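## Task

Take the black plate out of work nest N3 and place it in the yellow waste bin W1, which is loose on the bench. Apart from the bins, every other item on the bench must finish where it began. The plate must be entirely inside W1 and stay there without the robot holding it, and W1 must be standing upright on the bench at the end. Release the plate and move the gripper away afterwards.

## Robot and tools

Robot: a single arm with six revolute joints and a two-finger gripper. The fingers extend sideways from the wrist flange; with the flange pointing straight down they are horizontal, and wrist roll rotates them about the flange axis. In the gripper's own frame the fingers point along +x and open and close along y. The reported hand point sits between the finger pads, roughly 2 cm short of the fingertips. Loose objects may occasionally get a brief push from outside.

Scene frame: origin on the table surface directly beneath the arm's base, +z up, +y to the left when facing along +x. The base can be slightly tilted relative to the table. The printed hand position may be off from reality, more so when the arm is stretched far out.

Tool execute_actions, argument actions: a list holding zero or one entry. Empty list [] just reports the current state. A motion entry is {"rows": [[...], ...], "steps": n}: rows holds 1 to 15 rows, steps is 1 to 15 (default 15), each step lasting 1/30 s. Row k is used on step k; if there are fewer rows than steps, the final row repeats. A wait entry is {"steps": n} with n up to 300, counted from the previous result; time spent composing the reply is included. Optional pictures (boolean) turns camera images in the result on or off; by default they are included.

Each row is seven plain numbers for the one arm: waist, shoulder, elbow, forearm roll, wrist pitch, wrist roll, then gripper opening. The six joint values are absolute target angles in radians, in the same form as the Joint positions line, not offsets. Stated ranges: waist -6.283 to 6.283, shoulder -2.304 to 2.304, elbow -4.224 to 0.061, forearm roll -6.283 to 6.283, wrist pitch -2.164 to 2.164, wrist roll -6.283 to 6.283. True limits can differ by up to 0.010 rad either way. A call is rejected, sending nothing, if some target exceeds its range by more than 0.010 rad and is further out than that joint's last reported angle. A target beyond the true end is clipped to it, and the result may print "joint sent to its limit" (possibly about an earlier, still-running action); missing that line does not prove there is room left. The opening is an absolute value from -1 (closed, pads still 0.071 m apart) to +1 (fully open, 0.150 m).

Motion limits: joint targets change at most 3.14 rad/s, with about 0.16 s to accelerate, and all joints are timed to arrive together. Each step the target sent is kept within 0.623 rad of the measured angle, and if it would place the hand over 70 mm from its measured position all targets are pulled back proportionally. So far moves need several calls or waits. Between calls the arm keeps heading for the last row sent, until it has nearly stopped or a step is HELD.

Result lines: a state line with end_effector_position (m), end_effector_quat_wxyz, linear (m/s) and angular (rad/s) velocities in the scene frame. Joint positions and Joint velocities list the six joints in row order (rad, rad/s) followed by the pad gap (m, m/s). grip_measured is the measured opening on the command scale, possibly off by about 0.025 (around 1 mm) by a constant amount within a scene. "joint command not followed" means the clearance check altered or blocked targets (mounting blocks and posts count as part of the arm). HELD marks steps where your row, wholly or partly, was not sent.

Gripping: away from the extremes the fingers go to where grip_measured equals your command. To keep hold of something, command at least about 0.04 below grip_measured. Pad force is near 20 N per pad, but a fast close can squeeze harder and sometimes springs the fingers open, so close gently.

Faults to avoid: if contact torque reaches a joint's load limit (waist 57, shoulder 57, elbow 47.5, forearm roll 25.6, wrist pitch 18, wrist roll 18 N m, held weight included) the arm halts, backs that joint off slightly, holds 10 s and drops the rest of the call. Holding a load warms the motors even while you are thinking; MOTOR HOT appears from 65 °C, and at 80 °C an OVER-TEMPERATURE FAULT brakes the arm until it cools. Do not drop, slam or push things hard, do not tip W1, and never let anything leave the table, as that ends the scene.

Tool zoom_image: camera "cam_wrist" (the only camera, 504x504, K=[[330.728, 0, 251.656], [0, 330.728, 250.654], [0, 0, 1]], fovy 74.612°, radial distortion D=[0.112629, 0.00195821, 0, 0, 0.0000030404, 0.139052, 0.00358913, 0.0000123203]); region [x0, y0, x1, y1] in pixels from the top-left, no larger than 504 by 504. It returns a closer look at that camera's latest image.

Tool finished_scene: argument scene, the number of the scene being ended. It is final; the result reports success and gives the following scene's task. Call it only after the plate rests fully in W1, the gripper has released it and moved away, and everything else is back as it was. Replying without any tool call ends all remaining work.

Each tool is called after "Call:" in YAML: its name, and indented under it one key for each argument.

## Session

Call:
execute_actions:
  actions: []

Scene clock: 0.00 s of 7200.00 s.
end_effector_position=(+0.5205, -0.1928, +0.1300) grip_measured=+1.00 end_effector_quat_wxyz=(+0.974, -0.211, +0.079, +0.033) end_effector_velocity=(+0.000, -0.001, +0.001) end_effector_angular_velocity=(-0.002, -0.001, -0.001)
Joint positions: [-0.259 -0.705 -0.602 -1.934 -0.974  1.838  0.15 ]
Joint velocities: [-0.001  0.001  0.001 -0.001 -0.001  0.001  0.   ]

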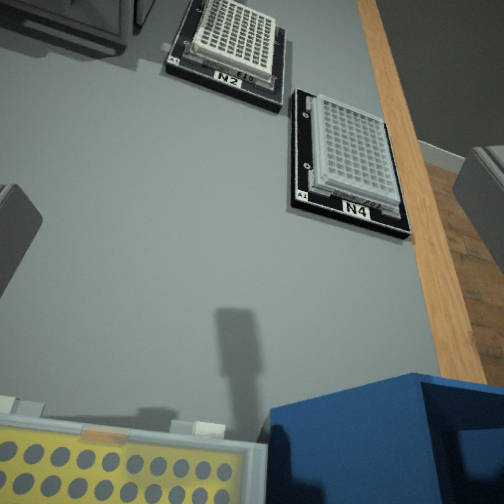

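Call:
execute_actions:
  actions:
    - {"rows":[[-0.259,-0.3,-0.602,-1.934,-0.974,1.838,1]],"steps":15}

Call:
execute_actions:
  actions:
    - {"rows":[[0.3,-0.3,-0.602,-1.934,-0.974,1.838,1]],"steps":15}

Call:
execute_actions:
  actions:
    - {"steps":15}

Scene clock: 18.10 s of 7200.00 s.
end_effector_position=(+0.6167, -0.3002, +0.2970) grip_measured=+1.00 end_effector_quat_wxyz=(+0.961, -0.253, -0.068, -0.085) end_effector_velocity=(+0.063, -0.107, +0.188) end_effector_angular_velocity=(-0.102, -0.347, -0.163)
Joint positions: [-0.259 -0.32  -0.603 -1.934 -0.975  1.838  0.15 ]
Joint velocities: [ 0.001  0.384 -0.011 -0.002 -0.004  0.     0.   ]
Steps of this call (steps 1 to 90: nothing new was sent; then 14.60 s passed at rest; steps 91 to 105: all 15 steps of this action). Readings (joint positions):
91: [-0.259 -0.705 -0.602 -1.934 -0.974 1.838]
92: [-0.259 -0.698 -0.602 -1.934 -0.973 1.838]
94: [-0.259 -0.647 -0.601 -1.934 -0.973 1.838]
98: [-0.259 -0.520 -0.602 -1.934 -0.974 1.838]
105: the state above

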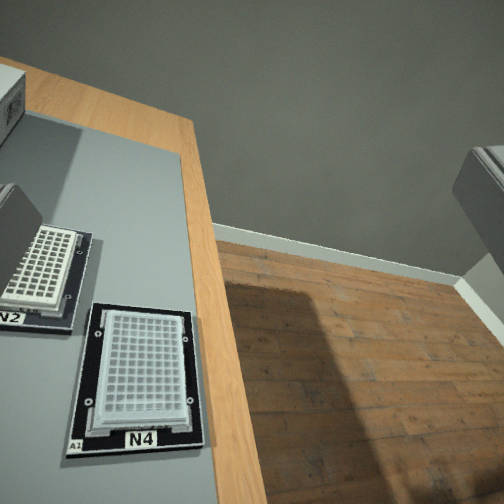

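Scene clock: 18.60 s of 7200.00 s.
end_effector_position=(+0.6618, -0.1021, +0.4058) grip_measured=+1.00 end_effector_quat_wxyz=(+0.963, -0.175, -0.200, +0.043) end_effector_velocity=(+0.002, +0.457, +0.275) end_effector_angular_velocity=(+0.258, -0.458, +0.758)
Joint positions: [ 0.142 -0.304 -0.602 -1.934 -0.974  1.838  0.15 ]
Joint velocities: [ 0.922  0.02  -0.    -0.    -0.    -0.     0.   ]
Steps of this call (steps 1 to 15: all 15 steps of this action). Readings (joint positions):
1: [-0.258 -0.311 -0.603 -1.934 -0.975 1.838]
2: [-0.252 -0.307 -0.603 -1.934 -0.975 1.838]
4: [-0.200 -0.308 -0.602 -1.934 -0.975 1.838]
8: [-0.074 -0.308 -0.602 -1.934 -0.974 1.838]
15: the state above

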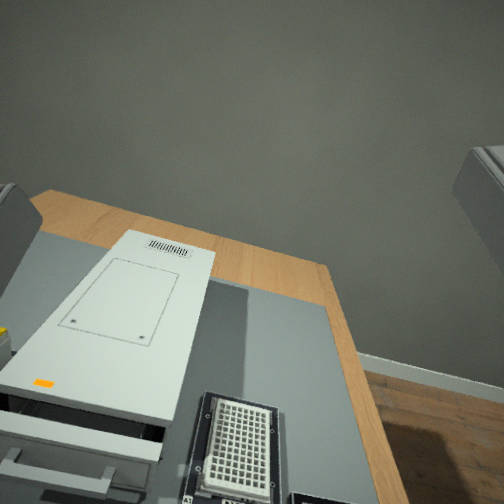

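Scene clock: 19.10 s of 7200.00 s.
end_effector_position=(+0.6553, -0.0255, +0.4545) grip_measured=+1.00 end_effector_quat_wxyz=(+0.953, -0.142, -0.250, +0.094) end_effector_velocity=(+0.000, +0.003, +0.002) end_effector_angular_velocity=(+0.002, -0.003, +0.004)
Joint positions: [ 0.299 -0.3   -0.602 -1.934 -0.974  1.838  0.15 ]
Joint velocities: [ 0.006 -0.    -0.002  0.     0.001 -0.001  0.   ]
Steps of this call (steps 1 to 15: the robot went on to your last target). Readings (joint positions):
1: [0.172 -0.303 -0.602 -1.934 -0.974 1.838]
2: [0.203 -0.302 -0.602 -1.934 -0.974 1.838]
4: [0.261 -0.301 -0.602 -1.934 -0.974 1.838]
8: [0.295 -0.300 -0.602 -1.934 -0.974 1.838]
15: the state above

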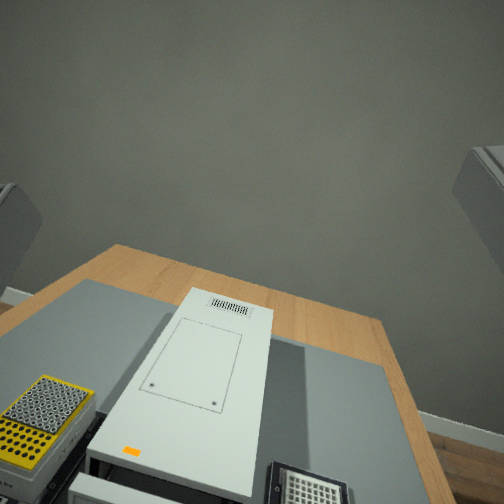

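Call:
execute_actions:
  actions:
    - {"rows":[[0.3,-0.3,-0.602,-1.277,-0.632,0.9,1]],"steps":15}

Call:
execute_actions:
  actions:
    - {"steps":10}

Call:
execute_actions:
  actions:
    - {"rows":[[0.3,-0.3,-0.602,-1.277,-0.632,-0.3,1]],"steps":15}
  pictures: false

Call:
execute_actions:
  actions:
    - {"steps":12}

Scene clock: 29.60 s of 7200.00 s.
end_effector_position=(+0.5811, +0.0499, +0.3639) grip_measured=+1.00 end_effector_quat_wxyz=(+0.952, -0.022, -0.003, +0.306) end_effector_velocity=(-0.090, +0.102, -0.020) end_effector_angular_velocity=(+0.249, +0.333, +0.544)
Joint positions: [ 0.3   -0.3   -0.602 -1.308 -0.648  0.96   0.15 ]
Joint velocities: [ 0.001  0.    -0.001  0.513  0.262 -0.962  0.   ]
Steps of this call (steps 1 to 15: the robot went on to your last target; steps 16 to 90: nothing new was sent; then 7.00 s passed at rest; steps 91 to 105: all 15 steps of this action). Readings (joint positions):
91: [0.300 -0.300 -0.602 -1.933 -0.974 1.837]
92: [0.300 -0.300 -0.602 -1.926 -0.969 1.829]
94: [0.300 -0.300 -0.602 -1.866 -0.935 1.767]
98: [0.300 -0.300 -0.602 -1.608 -0.802 1.481]
105: the state above

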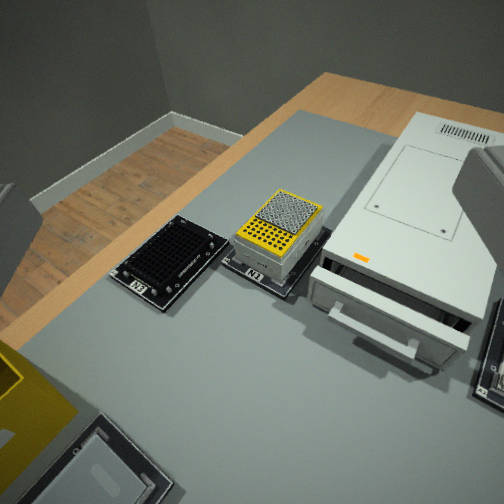

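Scene clock: 29.93 s of 7200.00 s.
end_effector_position=(+0.5756, +0.0561, +0.3629) grip_measured=+1.00 end_effector_quat_wxyz=(+0.946, -0.012, +0.003, +0.323) end_effector_velocity=(-0.001, +0.001, +0.000) end_effector_angular_velocity=(+0.003, +0.003, +0.003)
Joint positions: [ 0.3   -0.3   -0.602 -1.278 -0.632  0.901  0.15 ]
Joint velocities: [ 0.001  0.001  0.     0.007  0.002 -0.008  0.   ]
Steps of this call (steps 1 to 10: the robot went on to your last target). Readings (joint positions):
1: [0.300 -0.300 -0.602 -1.295 -0.641 0.935]
2: [0.300 -0.300 -0.602 -1.288 -0.638 0.921]
4: [0.300 -0.300 -0.602 -1.282 -0.634 0.908]
8: [0.300 -0.300 -0.602 -1.278 -0.633 0.902]
10: the state above

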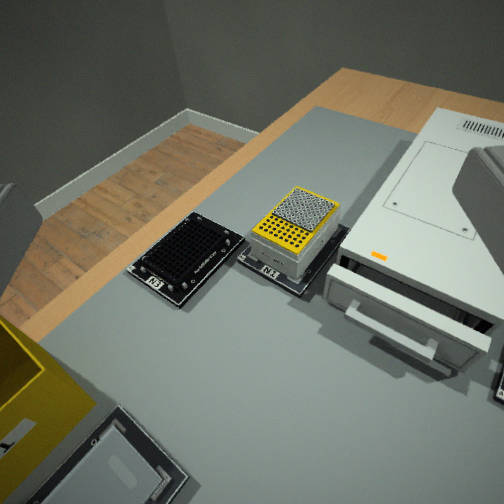

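Scene clock: 30.43 s of 7200.00 s.
end_effector_position=(+0.4447, +0.1134, +0.3613) grip_measured=+1.00 end_effector_quat_wxyz=(+0.675, -0.009, +0.009, +0.738) end_effector_velocity=(-0.333, -0.030, -0.000) end_effector_angular_velocity=(-0.004, +0.055, +2.253)
Joint positions: [ 0.3   -0.3   -0.602 -1.277 -0.632 -0.103  0.15 ]
Joint velocities: [-0.001 -0.001 -0.    -0.    -0.    -2.253  0.   ]
Steps of this call (steps 1 to 15: all 15 steps of this action). Readings (joint positions):
1: [0.300 -0.300 -0.602 -1.278 -0.632 0.900]
2: [0.300 -0.300 -0.602 -1.278 -0.632 0.891]
4: [0.300 -0.300 -0.602 -1.277 -0.632 0.829]
8: [0.300 -0.300 -0.602 -1.277 -0.632 0.518]
15: the state above

Scene clock: 30.83 s of 7200.00 s.
end_effector_position=(+0.4162, +0.1080, +0.3614) grip_measured=+1.00 end_effector_quat_wxyz=(+0.599, -0.008, +0.009, +0.800) end_effector_velocity=(-0.000, -0.000, +0.000) end_effector_angular_velocity=(+0.000, -0.001, +0.009)
Joint positions: [ 0.3   -0.3   -0.602 -1.277 -0.632 -0.299  0.15 ]
Joint velocities: [ 0.    -0.001 -0.003 -0.    -0.    -0.01   0.   ]
Steps of this call (steps 1 to 12: the robot went on to your last target). Readings (joint positions):
1: [0.300 -0.300 -0.602 -1.277 -0.632 -0.171]
2: [0.300 -0.300 -0.602 -1.277 -0.632 -0.222]
4: [0.300 -0.300 -0.602 -1.277 -0.632 -0.273]
8: [0.300 -0.300 -0.602 -1.277 -0.632 -0.296]
12: the state above

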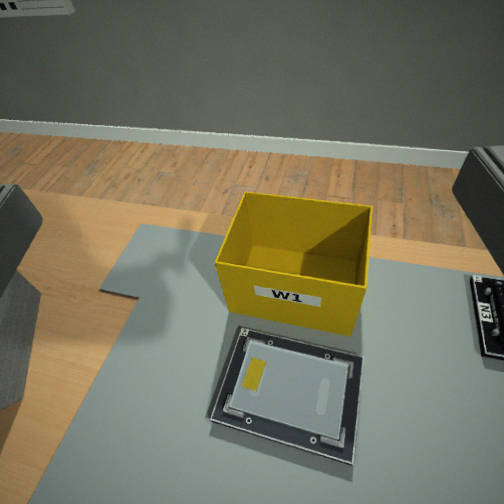

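Call:
execute_actions:
  actions:
    - {"rows":[[0.6775,-1.377,-1.518,-1.144,-0.63,1.958,1]],"steps":15}
  pictures: false

Call:
execute_actions:
  actions:
    - {"steps":30}

Scene clock: 51.00 s of 7200.00 s.
end_effector_position=(+0.5409, +0.2974, +0.3466) grip_measured=+1.00 end_effector_quat_wxyz=(+0.720, -0.006, -0.031, +0.693) end_effector_velocity=(+0.182, +0.449, -0.156) end_effector_angular_velocity=(+0.094, +0.044, -0.868)
Joint positions: [ 0.501 -0.735 -1.033 -1.206 -0.631  0.136  0.15 ]
Joint velocities: [ 0.363 -1.152 -1.008  0.128  0.002  1.152  0.   ]
Steps of this call (steps 1 to 30: the robot went on to your last target; steps 31 to 90: nothing new was sent; then 16.67 s passed at rest; steps 91 to 105: all 15 steps of this action). Readings (joint positions):
91: [0.300 -0.301 -0.603 -1.277 -0.632 -0.299]
92: [0.304 -0.307 -0.610 -1.275 -0.633 -0.291]
94: [0.336 -0.359 -0.662 -1.264 -0.633 -0.238]
98: [0.406 -0.491 -0.793 -1.240 -0.632 -0.108]
105: the state above

Scene clock: 52.00 s of 7200.00 s.
end_effector_position=(+0.6021, +0.3492, +0.1893) grip_measured=+1.00 end_effector_quat_wxyz=(+0.999, -0.001, +0.003, -0.051) end_effector_velocity=(-0.002, -0.004, -0.001) end_effector_angular_velocity=(-0.001, -0.000, -0.036)
Joint positions: [ 0.677 -1.376 -1.518 -1.144 -0.63   1.955  0.15 ]
Joint velocities: [ 0.001 -0.005 -0.003 -0.001 -0.001  0.039  0.   ]
Steps of this call (steps 1 to 30: the robot went on to your last target). Readings (joint positions):
1: [0.513 -0.774 -1.066 -1.202 -0.631 0.175]
2: [0.524 -0.814 -1.098 -1.198 -0.631 0.216]
4: [0.546 -0.895 -1.158 -1.190 -0.631 0.301]
8: [0.589 -1.053 -1.275 -1.175 -0.630 0.512]
30: the state above

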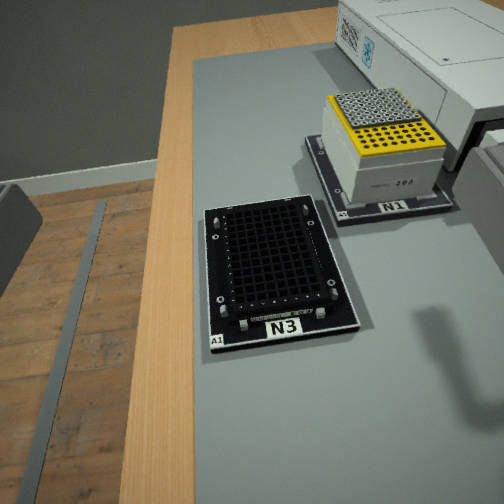

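Call:
zoom_image:
  camera: "cam_wrist"
  region: [190, 180, 380, 360]

Region (190, 180, 380, 360) of cam_wrist's 504x504 image, scaled by 2.653, with more detail than that image has; it fills the top 477 rows of this view, and the rest is white.

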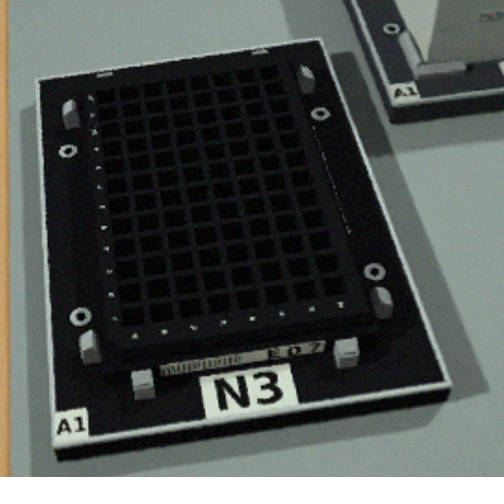

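Call:
execute_actions:
  actions:
    - {"rows":[[0.426,-1.584,-1.936,-1.117,-0.664,1.551,0.15]],"steps":15}
  pictures: false

Call:
execute_actions:
  actions:
    - {"steps":15}

Scene clock: 60.73 s of 7200.00 s.
end_effector_position=(+0.7431, +0.3139, +0.0855) grip_measured=+0.15 end_effector_quat_wxyz=(+1.000, -0.001, -0.001, -0.024) end_effector_velocity=(+0.036, +0.003, -0.017) end_effector_angular_velocity=(+0.008, -0.023, +0.067)
Joint positions: [ 0.43  -1.58  -1.927 -1.118 -0.664  1.561  0.116]
Joint velocities: [-0.044 -0.063 -0.134  0.012 -0.008 -0.151 -0.   ]
Steps of this call (steps 1 to 15: the robot went on to your last target; steps 16 to 90: nothing new was sent; then 5.23 s passed at rest; steps 91 to 105: all 15 steps of this action). Readings (joint positions):
91: [0.677 -1.377 -1.519 -1.144 -0.630 1.957]
92: [0.674 -1.381 -1.526 -1.143 -0.631 1.949]
94: [0.642 -1.409 -1.583 -1.140 -0.635 1.893]
98: [0.544 -1.487 -1.741 -1.130 -0.648 1.742]
105: the state above

Scene clock: 61.23 s of 7200.00 s.
end_effector_position=(+0.7459, +0.3138, +0.0844) grip_measured=+0.15 end_effector_quat_wxyz=(+1.000, -0.000, -0.002, -0.023) end_effector_velocity=(+0.001, +0.000, +0.001) end_effector_angular_velocity=(+0.000, -0.002, -0.000)
Joint positions: [ 0.426 -1.584 -1.936 -1.117 -0.664  1.551  0.116]
Joint velocities: [ 0.     0.    -0.003  0.001 -0.001 -0.001  0.   ]
Steps of this call (steps 1 to 15: the robot went on to your last target). Readings (joint positions):
1: [0.429 -1.581 -1.930 -1.117 -0.664 1.557]
2: [0.429 -1.582 -1.932 -1.117 -0.664 1.555]
4: [0.428 -1.583 -1.934 -1.117 -0.664 1.553]
8: [0.427 -1.584 -1.935 -1.117 -0.664 1.551]
15: the state above
The arm was judged still, so your last target was given up. Only a new action makes it travel on or press farther. Fingers that are still opening or closing keep moving.

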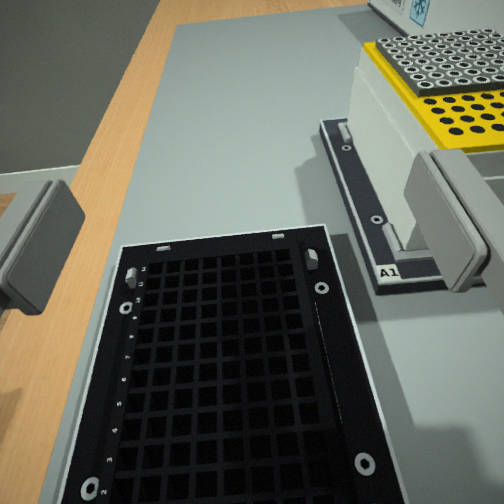

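Call:
execute_actions:
  actions:
    - {"rows":[[0.4255,-1.6796,-1.9954,-1.157,-0.649,1.602,0.15]],"steps":15}

Scene clock: 68.90 s of 7200.00 s.
end_effector_position=(+0.7202, +0.3287, +0.0453) grip_measured=+0.15 end_effector_quat_wxyz=(+1.000, -0.000, -0.001, -0.023) end_effector_velocity=(-0.008, +0.002, -0.006) end_effector_angular_velocity=(-0.005, +0.008, +0.008)
Joint positions: [ 0.426 -1.679 -1.996 -1.157 -0.649  1.602  0.116]
Joint velocities: [ 0.002 -0.008  0.004 -0.001 -0.     0.002  0.   ]
Steps of this call (steps 1 to 90: nothing new was sent; then 4.17 s passed at rest; steps 91 to 105: all 15 steps of this action). Readings (joint positions):
91: [0.426 -1.585 -1.937 -1.117 -0.664 1.552]
92: [0.426 -1.591 -1.942 -1.120 -0.663 1.556]
94: [0.426 -1.634 -1.973 -1.140 -0.656 1.580]
98: [0.425 -1.678 -1.990 -1.155 -0.650 1.599]
105: the state above

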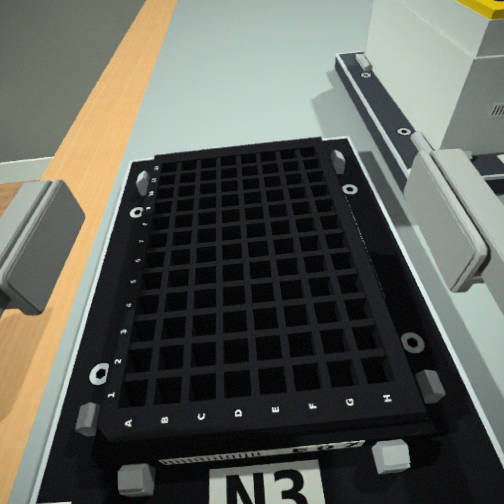

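Call:
execute_actions:
  actions:
    - {"rows":[[0.4215,-1.691,-2.0085,-1.158,-0.649,1.599,0.15],[0.4215,-1.691,-2.0085,-1.158,-0.649,1.599,0.15],[0.4174,-1.702,-2.0216,-1.160,-0.648,1.595,0.15],[0.4174,-1.702,-2.0216,-1.160,-0.648,1.595,0.15],[0.4133,-1.7137,-2.0347,-1.161,-0.648,1.592,0.15],[0.4133,-1.7137,-2.0347,-1.161,-0.648,1.592,0.15],[0.4092,-1.725,-2.0478,-1.162,-0.647,1.589,0.15]],"steps":15}

Scene clock: 75.60 s of 7200.00 s.
end_effector_position=(+0.7198, +0.3286, +0.0265) grip_measured=+0.15 end_effector_quat_wxyz=(+1.000, -0.000, -0.001, -0.023) end_effector_velocity=(+0.000, -0.001, -0.001) end_effector_angular_velocity=(-0.001, +0.000, -0.002)
Joint positions: [ 0.41  -1.724 -2.048 -1.162 -0.647  1.589  0.116]
Joint velocities: [-0.001 -0.003 -0.004  0.    -0.001  0.     0.   ]
Steps of this call (steps 1 to 15: the robot went on to your last target; steps 16 to 90: nothing new was sent; then 3.20 s passed at rest; steps 91 to 105: all 15 steps of this action). Readings (joint positions):
91: [0.425 -1.680 -1.996 -1.157 -0.649 1.602]
92: [0.424 -1.683 -2.000 -1.157 -0.649 1.601]
94: [0.421 -1.692 -2.011 -1.158 -0.649 1.598]
98: [0.413 -1.715 -2.036 -1.161 -0.648 1.592]
105: the state above

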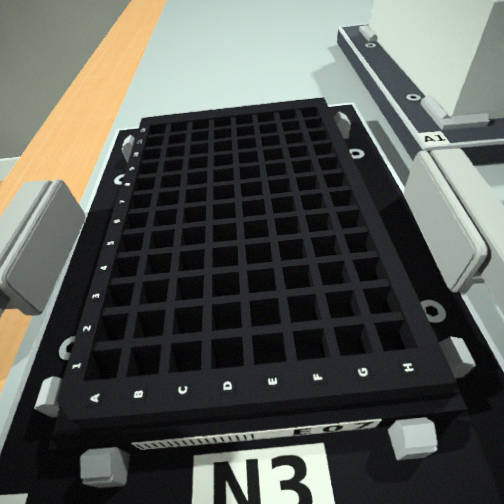

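Call:
execute_actions:
  actions:
    - {"rows":[[0.4092,-1.725,-2.0478,-1.162,-0.647,1.589,0.0],[0.4092,-1.725,-2.0478,-1.162,-0.647,1.589,-0.15],[0.4092,-1.725,-2.0478,-1.162,-0.647,1.589,-0.3],[0.4092,-1.725,-2.0478,-1.162,-0.647,1.589,-0.4],[0.4092,-1.725,-2.0478,-1.162,-0.647,1.589,-0.48],[0.4092,-1.725,-2.0478,-1.162,-0.647,1.589,-0.53],[0.4092,-1.725,-2.0478,-1.162,-0.647,1.589,-0.57],[0.4092,-1.725,-2.0478,-1.162,-0.647,1.589,-0.6],[0.4092,-1.725,-2.0478,-1.162,-0.647,1.589,-0.63],[0.4092,-1.725,-2.0478,-1.162,-0.647,1.589,-0.66],[0.4092,-1.725,-2.0478,-1.162,-0.647,1.589,-0.69],[0.4092,-1.725,-2.0478,-1.162,-0.647,1.589,-0.72],[0.4092,-1.725,-2.0478,-1.162,-0.647,1.589,-0.75]],"steps":15}

Scene clock: 80.27 s of 7200.00 s.
end_effector_position=(+0.7202, +0.3277, +0.0259) grip_measured=-0.58 end_effector_quat_wxyz=(+1.000, -0.001, -0.001, -0.023) end_effector_velocity=(+0.001, +0.001, +0.001) end_effector_angular_velocity=(+0.001, -0.002, +0.001)
Joint positions: [ 0.409 -1.724 -2.048 -1.162 -0.648  1.589  0.088]
Joint velocities: [ 0.002  0.    -0.002 -0.     0.    -0.    -0.   ]
Steps of this call (steps 1 to 15: the robot went on to your last target; steps 16 to 90: nothing new was sent; then 1.17 s passed at rest; steps 91 to 105: all 15 steps of this action). Readings (joint positions):
91: [0.409 -1.725 -2.048 -1.162 -0.647 1.589]
92: [0.409 -1.725 -2.048 -1.162 -0.646 1.588]
94: [0.409 -1.725 -2.049 -1.162 -0.646 1.588]
98: [0.409 -1.725 -2.048 -1.162 -0.647 1.589]
105: the state above

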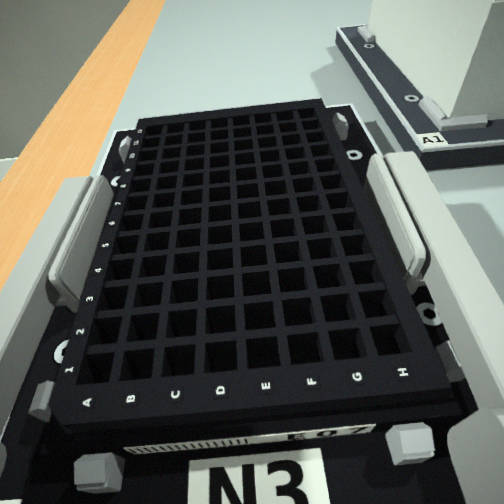

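Call:
execute_actions:
  actions:
    - {"rows":[[0.4112,-1.728,-2.052,-1.162,-0.647,1.589,-0.75]],"steps":10}
  pictures: false

Scene clock: 82.13 s of 7200.00 s.
end_effector_position=(+0.7200, +0.3287, +0.0264) grip_measured=-0.59 end_effector_quat_wxyz=(+1.000, -0.002, -0.002, -0.024) end_effector_velocity=(-0.000, +0.002, +0.002) end_effector_angular_velocity=(-0.005, -0.004, +0.002)
Joint positions: [ 0.41  -1.727 -2.052 -1.162 -0.651  1.591  0.087]
Joint velocities: [ 0.004 -0.001 -0.003 -0.001 -0.006  0.001 -0.   ]
Steps of this call (steps 1 to 15: the robot went on to your last target; steps 16 to 46: nothing new was sent; steps 47 to 56: all 10 steps of this action). Readings (joint positions):
47: [0.409 -1.724 -2.048 -1.162 -0.647 1.589]
48: [0.410 -1.725 -2.049 -1.162 -0.648 1.590]
50: [0.410 -1.726 -2.051 -1.162 -0.650 1.591]
54: [0.410 -1.727 -2.052 -1.162 -0.651 1.591]
56: the state above

Call:
execute_actions:
  actions:
    - {"rows":[[0.4072,-1.722,-2.0436,-1.162,-0.647,1.589,-0.75]],"steps":10}
  pictures: false

Call:
execute_actions:
  actions:
    - {"rows":[[0.4113,-1.7107,-2.0305,-1.161,-0.648,1.592,-0.75],[0.4113,-1.7107,-2.0305,-1.161,-0.648,1.592,-0.75],[0.4154,-1.699,-2.0174,-1.160,-0.648,1.595,-0.75],[0.4154,-1.699,-2.0174,-1.160,-0.648,1.595,-0.75],[0.4195,-1.688,-2.0043,-1.158,-0.649,1.599,-0.75],[0.4195,-1.688,-2.0043,-1.158,-0.649,1.599,-0.75],[0.4235,-1.6766,-1.9912,-1.157,-0.649,1.602,-0.75]],"steps":15}

Scene clock: 85.87 s of 7200.00 s.
end_effector_position=(+0.7198, +0.3281, +0.0262) grip_measured=-0.60 end_effector_quat_wxyz=(+1.000, +0.000, -0.001, -0.022) end_effector_velocity=(-0.000, -0.002, -0.001) end_effector_angular_velocity=(-0.001, +0.003, -0.003)
Joint positions: [ 0.409 -1.722 -2.044 -1.163 -0.646  1.587  0.087]
Joint velocities: [-0.003  0.001  0.002  0.001  0.     0.001 -0.   ]
Steps of this call (steps 1 to 15: the robot went on to your last target; steps 16 to 90: nothing new was sent; then 0.40 s passed at rest; steps 91 to 100: all 10 steps of this action). Readings (joint positions):
91: [0.411 -1.727 -2.052 -1.162 -0.652 1.591]
92: [0.410 -1.725 -2.049 -1.162 -0.650 1.590]
94: [0.409 -1.723 -2.045 -1.163 -0.647 1.588]
98: [0.409 -1.722 -2.044 -1.163 -0.646 1.587]
100: the state above

Scene clock: 86.37 s of 7200.00 s.
end_effector_position=(+0.7182, +0.3272, +0.0430) grip_measured=-0.61 end_effector_quat_wxyz=(+1.000, -0.001, +0.001, -0.022) end_effector_velocity=(+0.005, -0.003, +0.004) end_effector_angular_velocity=(-0.001, -0.005, -0.006)
Joint positions: [ 0.424 -1.678 -1.99  -1.157 -0.649  1.602  0.086]
Joint velocities: [-0.002  0.008  0.001 -0.001 -0.004  0.001 -0.   ]
Steps of this call (steps 1 to 15: all 15 steps of this action). Readings (joint positions):
1: [0.409 -1.721 -2.043 -1.163 -0.646 1.588]
2: [0.409 -1.719 -2.039 -1.162 -0.645 1.588]
4: [0.412 -1.710 -2.028 -1.161 -0.644 1.590]
8: [0.420 -1.689 -2.002 -1.158 -0.647 1.598]
15: the state above

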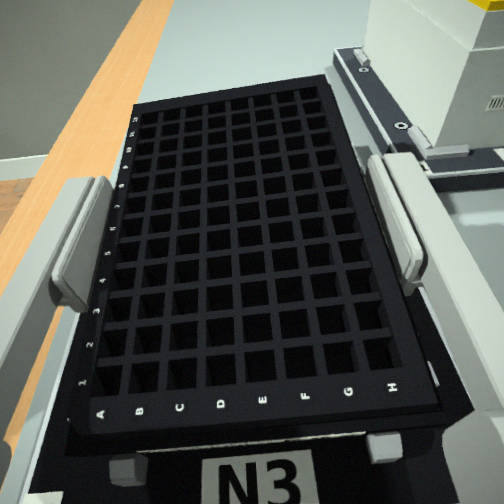

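Call:
execute_actions:
  actions:
    - {"rows":[[0.4275,-1.666,-1.979,-1.156,-0.649,1.605,-0.75],[0.4275,-1.666,-1.979,-1.156,-0.649,1.605,-0.75],[0.4315,-1.655,-1.967,-1.155,-0.650,1.608,-0.75],[0.4315,-1.655,-1.967,-1.155,-0.650,1.608,-0.75],[0.4395,-1.634,-1.944,-1.152,-0.651,1.615,-0.75],[0.4395,-1.634,-1.944,-1.152,-0.651,1.615,-0.75],[0.4555,-1.594,-1.900,-1.147,-0.653,1.628,-0.75]],"steps":15}

Scene clock: 88.90 s of 7200.00 s.
end_effector_position=(+0.7188, +0.3275, +0.0807) grip_measured=-0.61 end_effector_quat_wxyz=(+1.000, -0.000, -0.001, -0.024) end_effector_velocity=(-0.011, -0.001, -0.007) end_effector_angular_velocity=(-0.010, +0.017, +0.007)
Joint positions: [ 0.455 -1.595 -1.901 -1.147 -0.653  1.628  0.086]
Joint velocities: [ 0.     0.001  0.023  0.002 -0.     0.004  0.   ]
Steps of this call (steps 1 to 15: the robot went on to your last target; steps 16 to 61: nothing new was sent; steps 62 to 76: all 15 steps of this action). Readings (joint positions):
62: [0.424 -1.676 -1.991 -1.157 -0.649 1.602]
63: [0.425 -1.673 -1.986 -1.157 -0.649 1.603]
65: [0.428 -1.665 -1.977 -1.156 -0.649 1.606]
69: [0.440 -1.631 -1.940 -1.152 -0.651 1.616]
76: the state above

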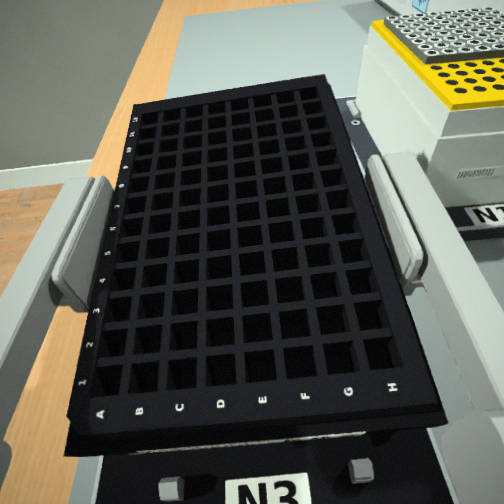

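Call:
execute_actions:
  actions:
    - {"rows":[[0.52,-1.43,-1.74,-1.13,-0.66,1.6,-0.75]],"steps":8}
  pictures: false

Call:
execute_actions:
  actions:
    - {"rows":[[0.64,-1.3,-1.5,-1.0,-0.9,1.0,-0.75]],"steps":10}
  pictures: false

Call:
execute_actions:
  actions:
    - {"rows":[[0.759,-1.252,-1.343,-0.866,-1.374,0.221,-0.75]],"steps":15}
  pictures: false

Call:
execute_actions:
  actions:
    - {"steps":15}

Scene clock: 106.37 s of 7200.00 s.
end_effector_position=(+0.7225, +0.3376, +0.1613) grip_measured=-0.61 end_effector_quat_wxyz=(+1.000, +0.008, -0.015, +0.005) end_effector_velocity=(-0.017, -0.002, +0.075) end_effector_angular_velocity=(-0.007, +0.001, +0.084)
Joint positions: [ 0.518 -1.438 -1.755 -1.131 -0.659  1.602  0.086]
Joint velocities: [ 0.06   0.184  0.209  0.021 -0.011 -0.036 -0.   ]
Steps of this call (steps 1 to 15: the robot went on to your last target; steps 16 to 90: nothing new was sent; then 14.20 s passed at rest; steps 91 to 98: all 8 steps of this action). Readings (joint positions):
91: [0.456 -1.593 -1.899 -1.147 -0.653 1.628]
92: [0.458 -1.587 -1.891 -1.146 -0.653 1.626]
94: [0.478 -1.535 -1.835 -1.140 -0.656 1.617]
98: the state above

Scene clock: 106.70 s of 7200.00 s.
end_effector_position=(+0.6363, +0.3867, +0.1856) grip_measured=-0.61 end_effector_quat_wxyz=(+0.963, -0.087, +0.038, +0.253) end_effector_velocity=(-0.396, +0.135, +0.071) end_effector_angular_velocity=(-0.754, +0.526, +1.920)
Joint positions: [ 0.61  -1.334 -1.561 -1.033 -0.839  1.151  0.086]
Joint velocities: [ 0.362  0.399  0.719  0.384 -0.7   -1.748 -0.   ]
Steps of this call (steps 1 to 10: all 10 steps of this action). Readings (joint positions):
1: [0.519 -1.434 -1.749 -1.131 -0.660 1.600]
2: [0.520 -1.432 -1.742 -1.129 -0.664 1.591]
4: [0.531 -1.419 -1.715 -1.116 -0.688 1.529]
8: [0.584 -1.362 -1.612 -1.060 -0.789 1.277]
10: the state above

Scene clock: 107.20 s of 7200.00 s.
end_effector_position=(+0.4266, +0.3650, +0.1755) grip_measured=-0.61 end_effector_quat_wxyz=(+0.684, -0.264, +0.254, +0.631) end_effector_velocity=(-0.254, -0.110, +0.022) end_effector_angular_velocity=(-0.594, +0.711, +0.900)
Joint positions: [ 0.751 -1.256 -1.355 -0.876 -1.34   0.285  0.086]
Joint velocities: [ 0.149  0.072  0.202  0.161 -0.544 -1.031  0.   ]
Steps of this call (steps 1 to 15: all 15 steps of this action). Readings (joint positions):
1: [0.622 -1.322 -1.539 -1.021 -0.862 1.097]
2: [0.632 -1.313 -1.520 -1.009 -0.888 1.045]
4: [0.656 -1.302 -1.487 -0.982 -0.972 0.935]
8: [0.696 -1.284 -1.431 -0.937 -1.129 0.689]
15: the state above

Scene clock: 107.70 s of 7200.00 s.
end_effector_position=(+0.4116, +0.3577, +0.1770) grip_measured=-0.61 end_effector_quat_wxyz=(+0.656, -0.269, +0.273, +0.650) end_effector_velocity=(-0.002, -0.000, +0.000) end_effector_angular_velocity=(-0.003, +0.001, +0.003)
Joint positions: [ 0.759 -1.252 -1.343 -0.866 -1.374  0.221  0.086]
Joint velocities: [ 0.002  0.     0.002  0.001 -0.002 -0.001 -0.   ]
Steps of this call (steps 1 to 15: the robot went on to your last target). Readings (joint positions):
1: [0.755 -1.255 -1.349 -0.871 -1.354 0.259]
2: [0.757 -1.254 -1.347 -0.869 -1.362 0.243]
4: [0.758 -1.253 -1.345 -0.867 -1.370 0.229]
8: [0.758 -1.252 -1.344 -0.866 -1.373 0.223]
15: the state above

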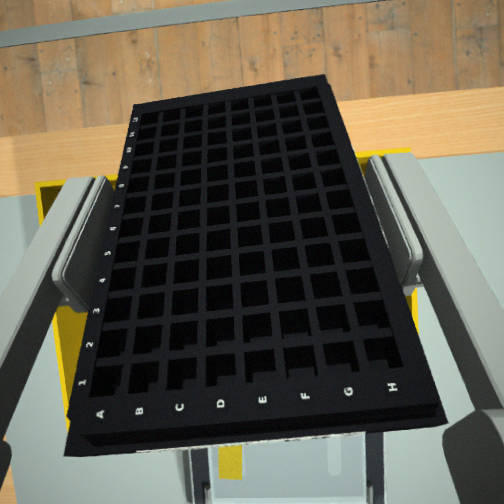

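Call:
execute_actions:
  actions:
    - {"rows":[[0.7643,-1.2102,-1.2749,-0.844,-1.442,0.238,-0.75]],"steps":12}

Call:
execute_actions:
  actions:
    - {"rows":[[0.753,-1.2305,-1.285,-0.856,-1.436,0.245,-0.75],[0.753,-1.2305,-1.285,-0.856,-1.436,0.245,-0.75],[0.742,-1.2505,-1.296,-0.868,-1.431,0.252,-0.75],[0.742,-1.2505,-1.296,-0.868,-1.431,0.252,-0.75],[0.731,-1.271,-1.307,-0.881,-1.425,0.258,-0.75],[0.731,-1.271,-1.307,-0.881,-1.425,0.258,-0.75],[0.72,-1.291,-1.318,-0.893,-1.42,0.265,-0.75],[0.72,-1.291,-1.318,-0.893,-1.42,0.265,-0.75],[0.709,-1.311,-1.329,-0.905,-1.414,0.272,-0.75]],"steps":15}

Scene clock: 121.53 s of 7200.00 s.
end_effector_position=(+0.4010, +0.3253, +0.1847) grip_measured=-0.61 end_effector_quat_wxyz=(+0.643, -0.297, +0.301, +0.638) end_effector_velocity=(+0.000, -0.001, +0.001) end_effector_angular_velocity=(-0.005, -0.002, -0.001)
Joint positions: [ 0.764 -1.211 -1.275 -0.844 -1.442  0.238  0.086]
Joint velocities: [ 0.001  0.003  0.002  0.001 -0.006  0.001  0.   ]
Steps of this call (steps 1 to 15: the robot went on to your last target; steps 16 to 90: nothing new was sent; then 10.43 s passed at rest; steps 91 to 102: all 12 steps of this action). Readings (joint positions):
91: [0.759 -1.252 -1.342 -0.866 -1.375 0.221]
92: [0.760 -1.247 -1.335 -0.863 -1.383 0.223]
94: [0.762 -1.225 -1.299 -0.852 -1.418 0.232]
98: [0.764 -1.211 -1.277 -0.845 -1.439 0.237]
102: the state above

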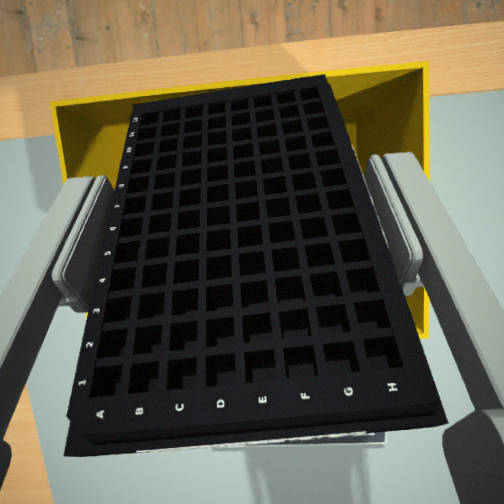

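Scene clock: 122.03 s of 7200.00 s.
end_effector_position=(+0.4021, +0.3244, +0.1308) grip_measured=-0.61 end_effector_quat_wxyz=(+0.642, -0.298, +0.302, +0.638) end_effector_velocity=(+0.009, +0.006, -0.000) end_effector_angular_velocity=(+0.016, -0.015, -0.007)
Joint positions: [ 0.71  -1.31  -1.328 -0.904 -1.414  0.271  0.086]
Joint velocities: [-0.003 -0.006 -0.019 -0.01   0.006  0.007  0.   ]
Steps of this call (steps 1 to 15: all 15 steps of this action). Readings (joint positions):
1: [0.764 -1.211 -1.276 -0.845 -1.441 0.238]
2: [0.761 -1.216 -1.279 -0.848 -1.440 0.240]
4: [0.752 -1.232 -1.287 -0.857 -1.436 0.246]
8: [0.731 -1.272 -1.307 -0.881 -1.425 0.258]
15: the state above

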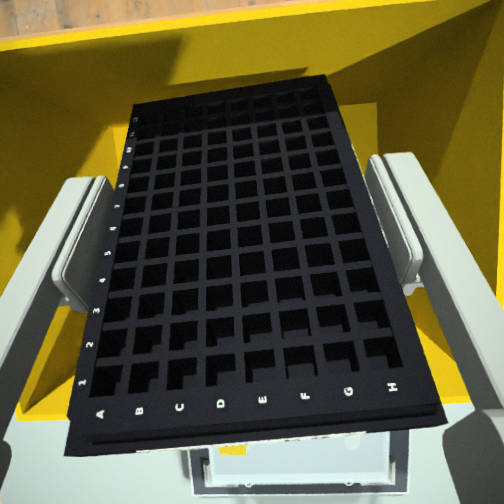

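Call:
execute_actions:
  actions:
    - {"rows":[[0.6975,-1.3315,-1.341,-0.917,-1.408,0.279,-0.75],[0.6975,-1.3315,-1.341,-0.917,-1.408,0.279,-0.75],[0.686,-1.352,-1.353,-0.93,-1.403,0.286,-0.75],[0.686,-1.352,-1.353,-0.93,-1.403,0.286,-0.75],[0.6745,-1.372,-1.365,-0.942,-1.397,0.293,-0.75],[0.6745,-1.372,-1.365,-0.942,-1.397,0.293,-0.75],[0.663,-1.3925,-1.377,-0.954,-1.392,0.30,-0.75],[0.663,-1.3925,-1.377,-0.954,-1.392,0.30,-0.75],[0.657,-1.403,-1.383,-0.96,-1.389,0.303,-0.75],[0.657,-1.403,-1.383,-0.96,-1.389,0.303,-0.75],[0.651,-1.413,-1.3896,-0.9666,-1.386,0.306,-0.75]],"steps":15}

Scene clock: 125.87 s of 7200.00 s.
end_effector_position=(+0.4005, +0.3221, +0.0758) grip_measured=-0.61 end_effector_quat_wxyz=(+0.643, -0.297, +0.303, +0.638) end_effector_velocity=(+0.006, +0.003, -0.011) end_effector_angular_velocity=(+0.011, -0.009, -0.006)
Joint positions: [ 0.652 -1.411 -1.388 -0.965 -1.387  0.305  0.086]
Joint velocities: [-0.015 -0.023 -0.026 -0.019  0.009  0.01   0.   ]
Steps of this call (steps 1 to 15: the robot went on to your last target; steps 16 to 90: nothing new was sent; then 0.33 s passed at rest; steps 91 to 105: all 15 steps of this action). Readings (joint positions):
91: [0.709 -1.312 -1.329 -0.905 -1.414 0.272]
92: [0.706 -1.316 -1.333 -0.909 -1.412 0.274]
94: [0.697 -1.333 -1.343 -0.919 -1.408 0.280]
98: [0.674 -1.373 -1.365 -0.942 -1.397 0.293]
105: the state above

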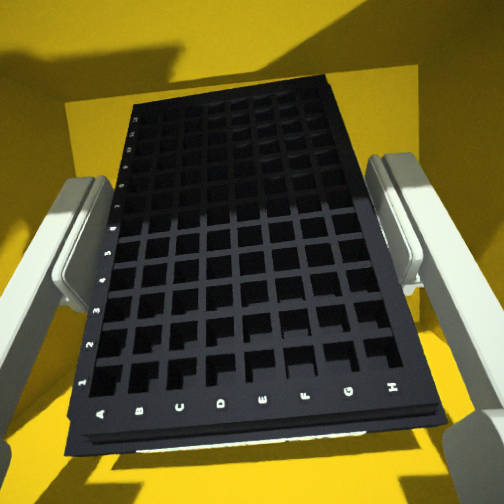

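Call:
execute_actions:
  actions:
    - {"rows":[[0.6475,-1.421,-1.395,-0.971,-1.384,0.309,-0.75],[0.6475,-1.421,-1.395,-0.971,-1.384,0.309,-0.75],[0.6475,-1.421,-1.395,-0.971,-1.384,0.309,-0.75],[0.644,-1.429,-1.401,-0.975,-1.382,0.311,-0.75]],"steps":12}

Call:
execute_actions:
  actions:
    - {"rows":[[0.644,-1.429,-1.401,-0.975,-1.382,0.311,-0.6],[0.644,-1.429,-1.401,-0.975,-1.382,0.311,-0.55],[0.644,-1.429,-1.401,-0.975,-1.382,0.311,-0.45],[0.644,-1.429,-1.401,-0.975,-1.382,0.311,-0.3]],"steps":15}

Scene clock: 131.20 s of 7200.00 s.
end_effector_position=(+0.4004, +0.3230, +0.0672) grip_measured=-0.61 end_effector_quat_wxyz=(+0.644, -0.296, +0.302, +0.638) end_effector_velocity=(+0.000, +0.002, -0.000) end_effector_angular_velocity=(+0.004, -0.001, +0.001)
Joint positions: [ 0.644 -1.429 -1.401 -0.975 -1.382  0.311  0.086]
Joint velocities: [ 0.001 -0.001 -0.003 -0.002  0.003 -0.     0.   ]
Steps of this call (steps 1 to 15: the robot went on to your last target; steps 16 to 90: nothing new was sent; then 1.93 s passed at rest; steps 91 to 102: all 12 steps of this action). Readings (joint positions):
91: [0.651 -1.413 -1.390 -0.967 -1.386 0.306]
92: [0.650 -1.416 -1.392 -0.968 -1.385 0.307]
94: [0.648 -1.420 -1.394 -0.970 -1.384 0.309]
98: [0.644 -1.428 -1.400 -0.974 -1.382 0.311]
102: the state above

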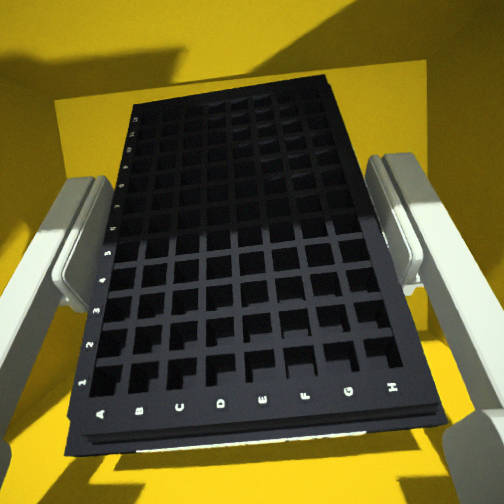

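Scene clock: 131.70 s of 7200.00 s.
end_effector_position=(+0.4003, +0.3230, +0.0671) grip_measured=-0.30 end_effector_quat_wxyz=(+0.644, -0.296, +0.302, +0.638) end_effector_velocity=(-0.001, +0.000, +0.000) end_effector_angular_velocity=(-0.001, +0.000, +0.001)
Joint positions: [ 0.644 -1.429 -1.401 -0.975 -1.382  0.311  0.099]
Joint velocities: [ 0.001 -0.    -0.     0.001 -0.001 -0.001 -0.   ]
Steps of this call (steps 1 to 15: all 15 steps of this action). Readings (joint positions):
1: [0.644 -1.429 -1.401 -0.975 -1.382 0.311]
2: [0.644 -1.429 -1.401 -0.975 -1.382 0.311]
4: [0.644 -1.429 -1.401 -0.975 -1.382 0.311]
8: [0.644 -1.429 -1.401 -0.975 -1.382 0.311]
15: the state above

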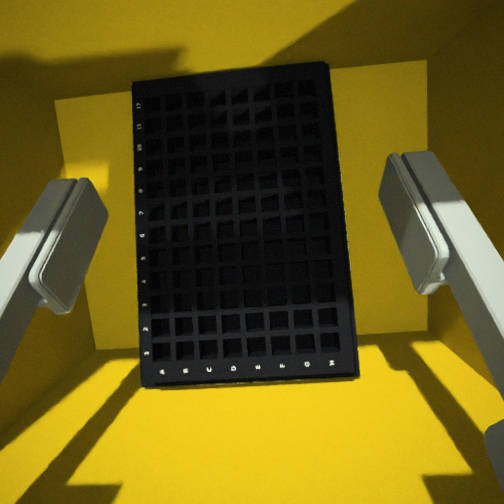

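Call:
execute_actions:
  actions:
    - {"rows":[[0.7643,-1.2102,-1.2749,-0.844,-1.442,0.238,-0.3]],"steps":15}

Call:
finished_scene:
  scene: 1

Scene clock: 133.93 s of 7200.00 s.
end_effector_position=(+0.4003, +0.3247, +0.1833) grip_measured=-0.30 end_effector_quat_wxyz=(+0.643, -0.297, +0.302, +0.638) end_effector_velocity=(+0.001, +0.000, +0.007) end_effector_angular_velocity=(+0.002, -0.000, -0.001)
Joint positions: [ 0.763 -1.213 -1.275 -0.845 -1.442  0.238  0.099]
Joint velocities: [ 0.006  0.013  0.005  0.007 -0.004 -0.005 -0.   ]
Steps of this call (steps 1 to 15: the robot went on to your last target; steps 16 to 52: nothing new was sent; steps 53 to 67: all 15 steps of this action). Readings (joint positions):
53: [0.644 -1.428 -1.401 -0.975 -1.382 0.311]
54: [0.648 -1.422 -1.395 -0.970 -1.384 0.308]
56: [0.676 -1.371 -1.363 -0.938 -1.399 0.290]
60: [0.747 -1.243 -1.297 -0.865 -1.433 0.250]
67: the state above

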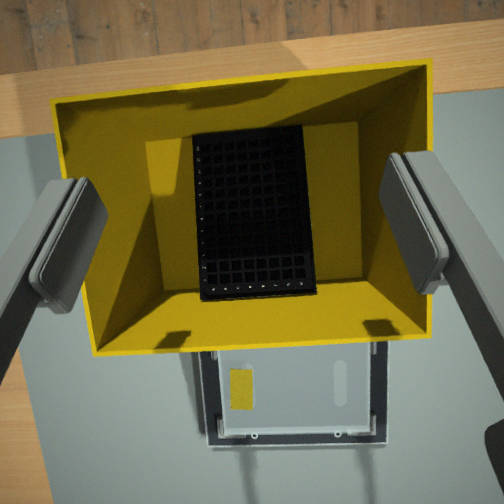

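The scene is finished: the task was done.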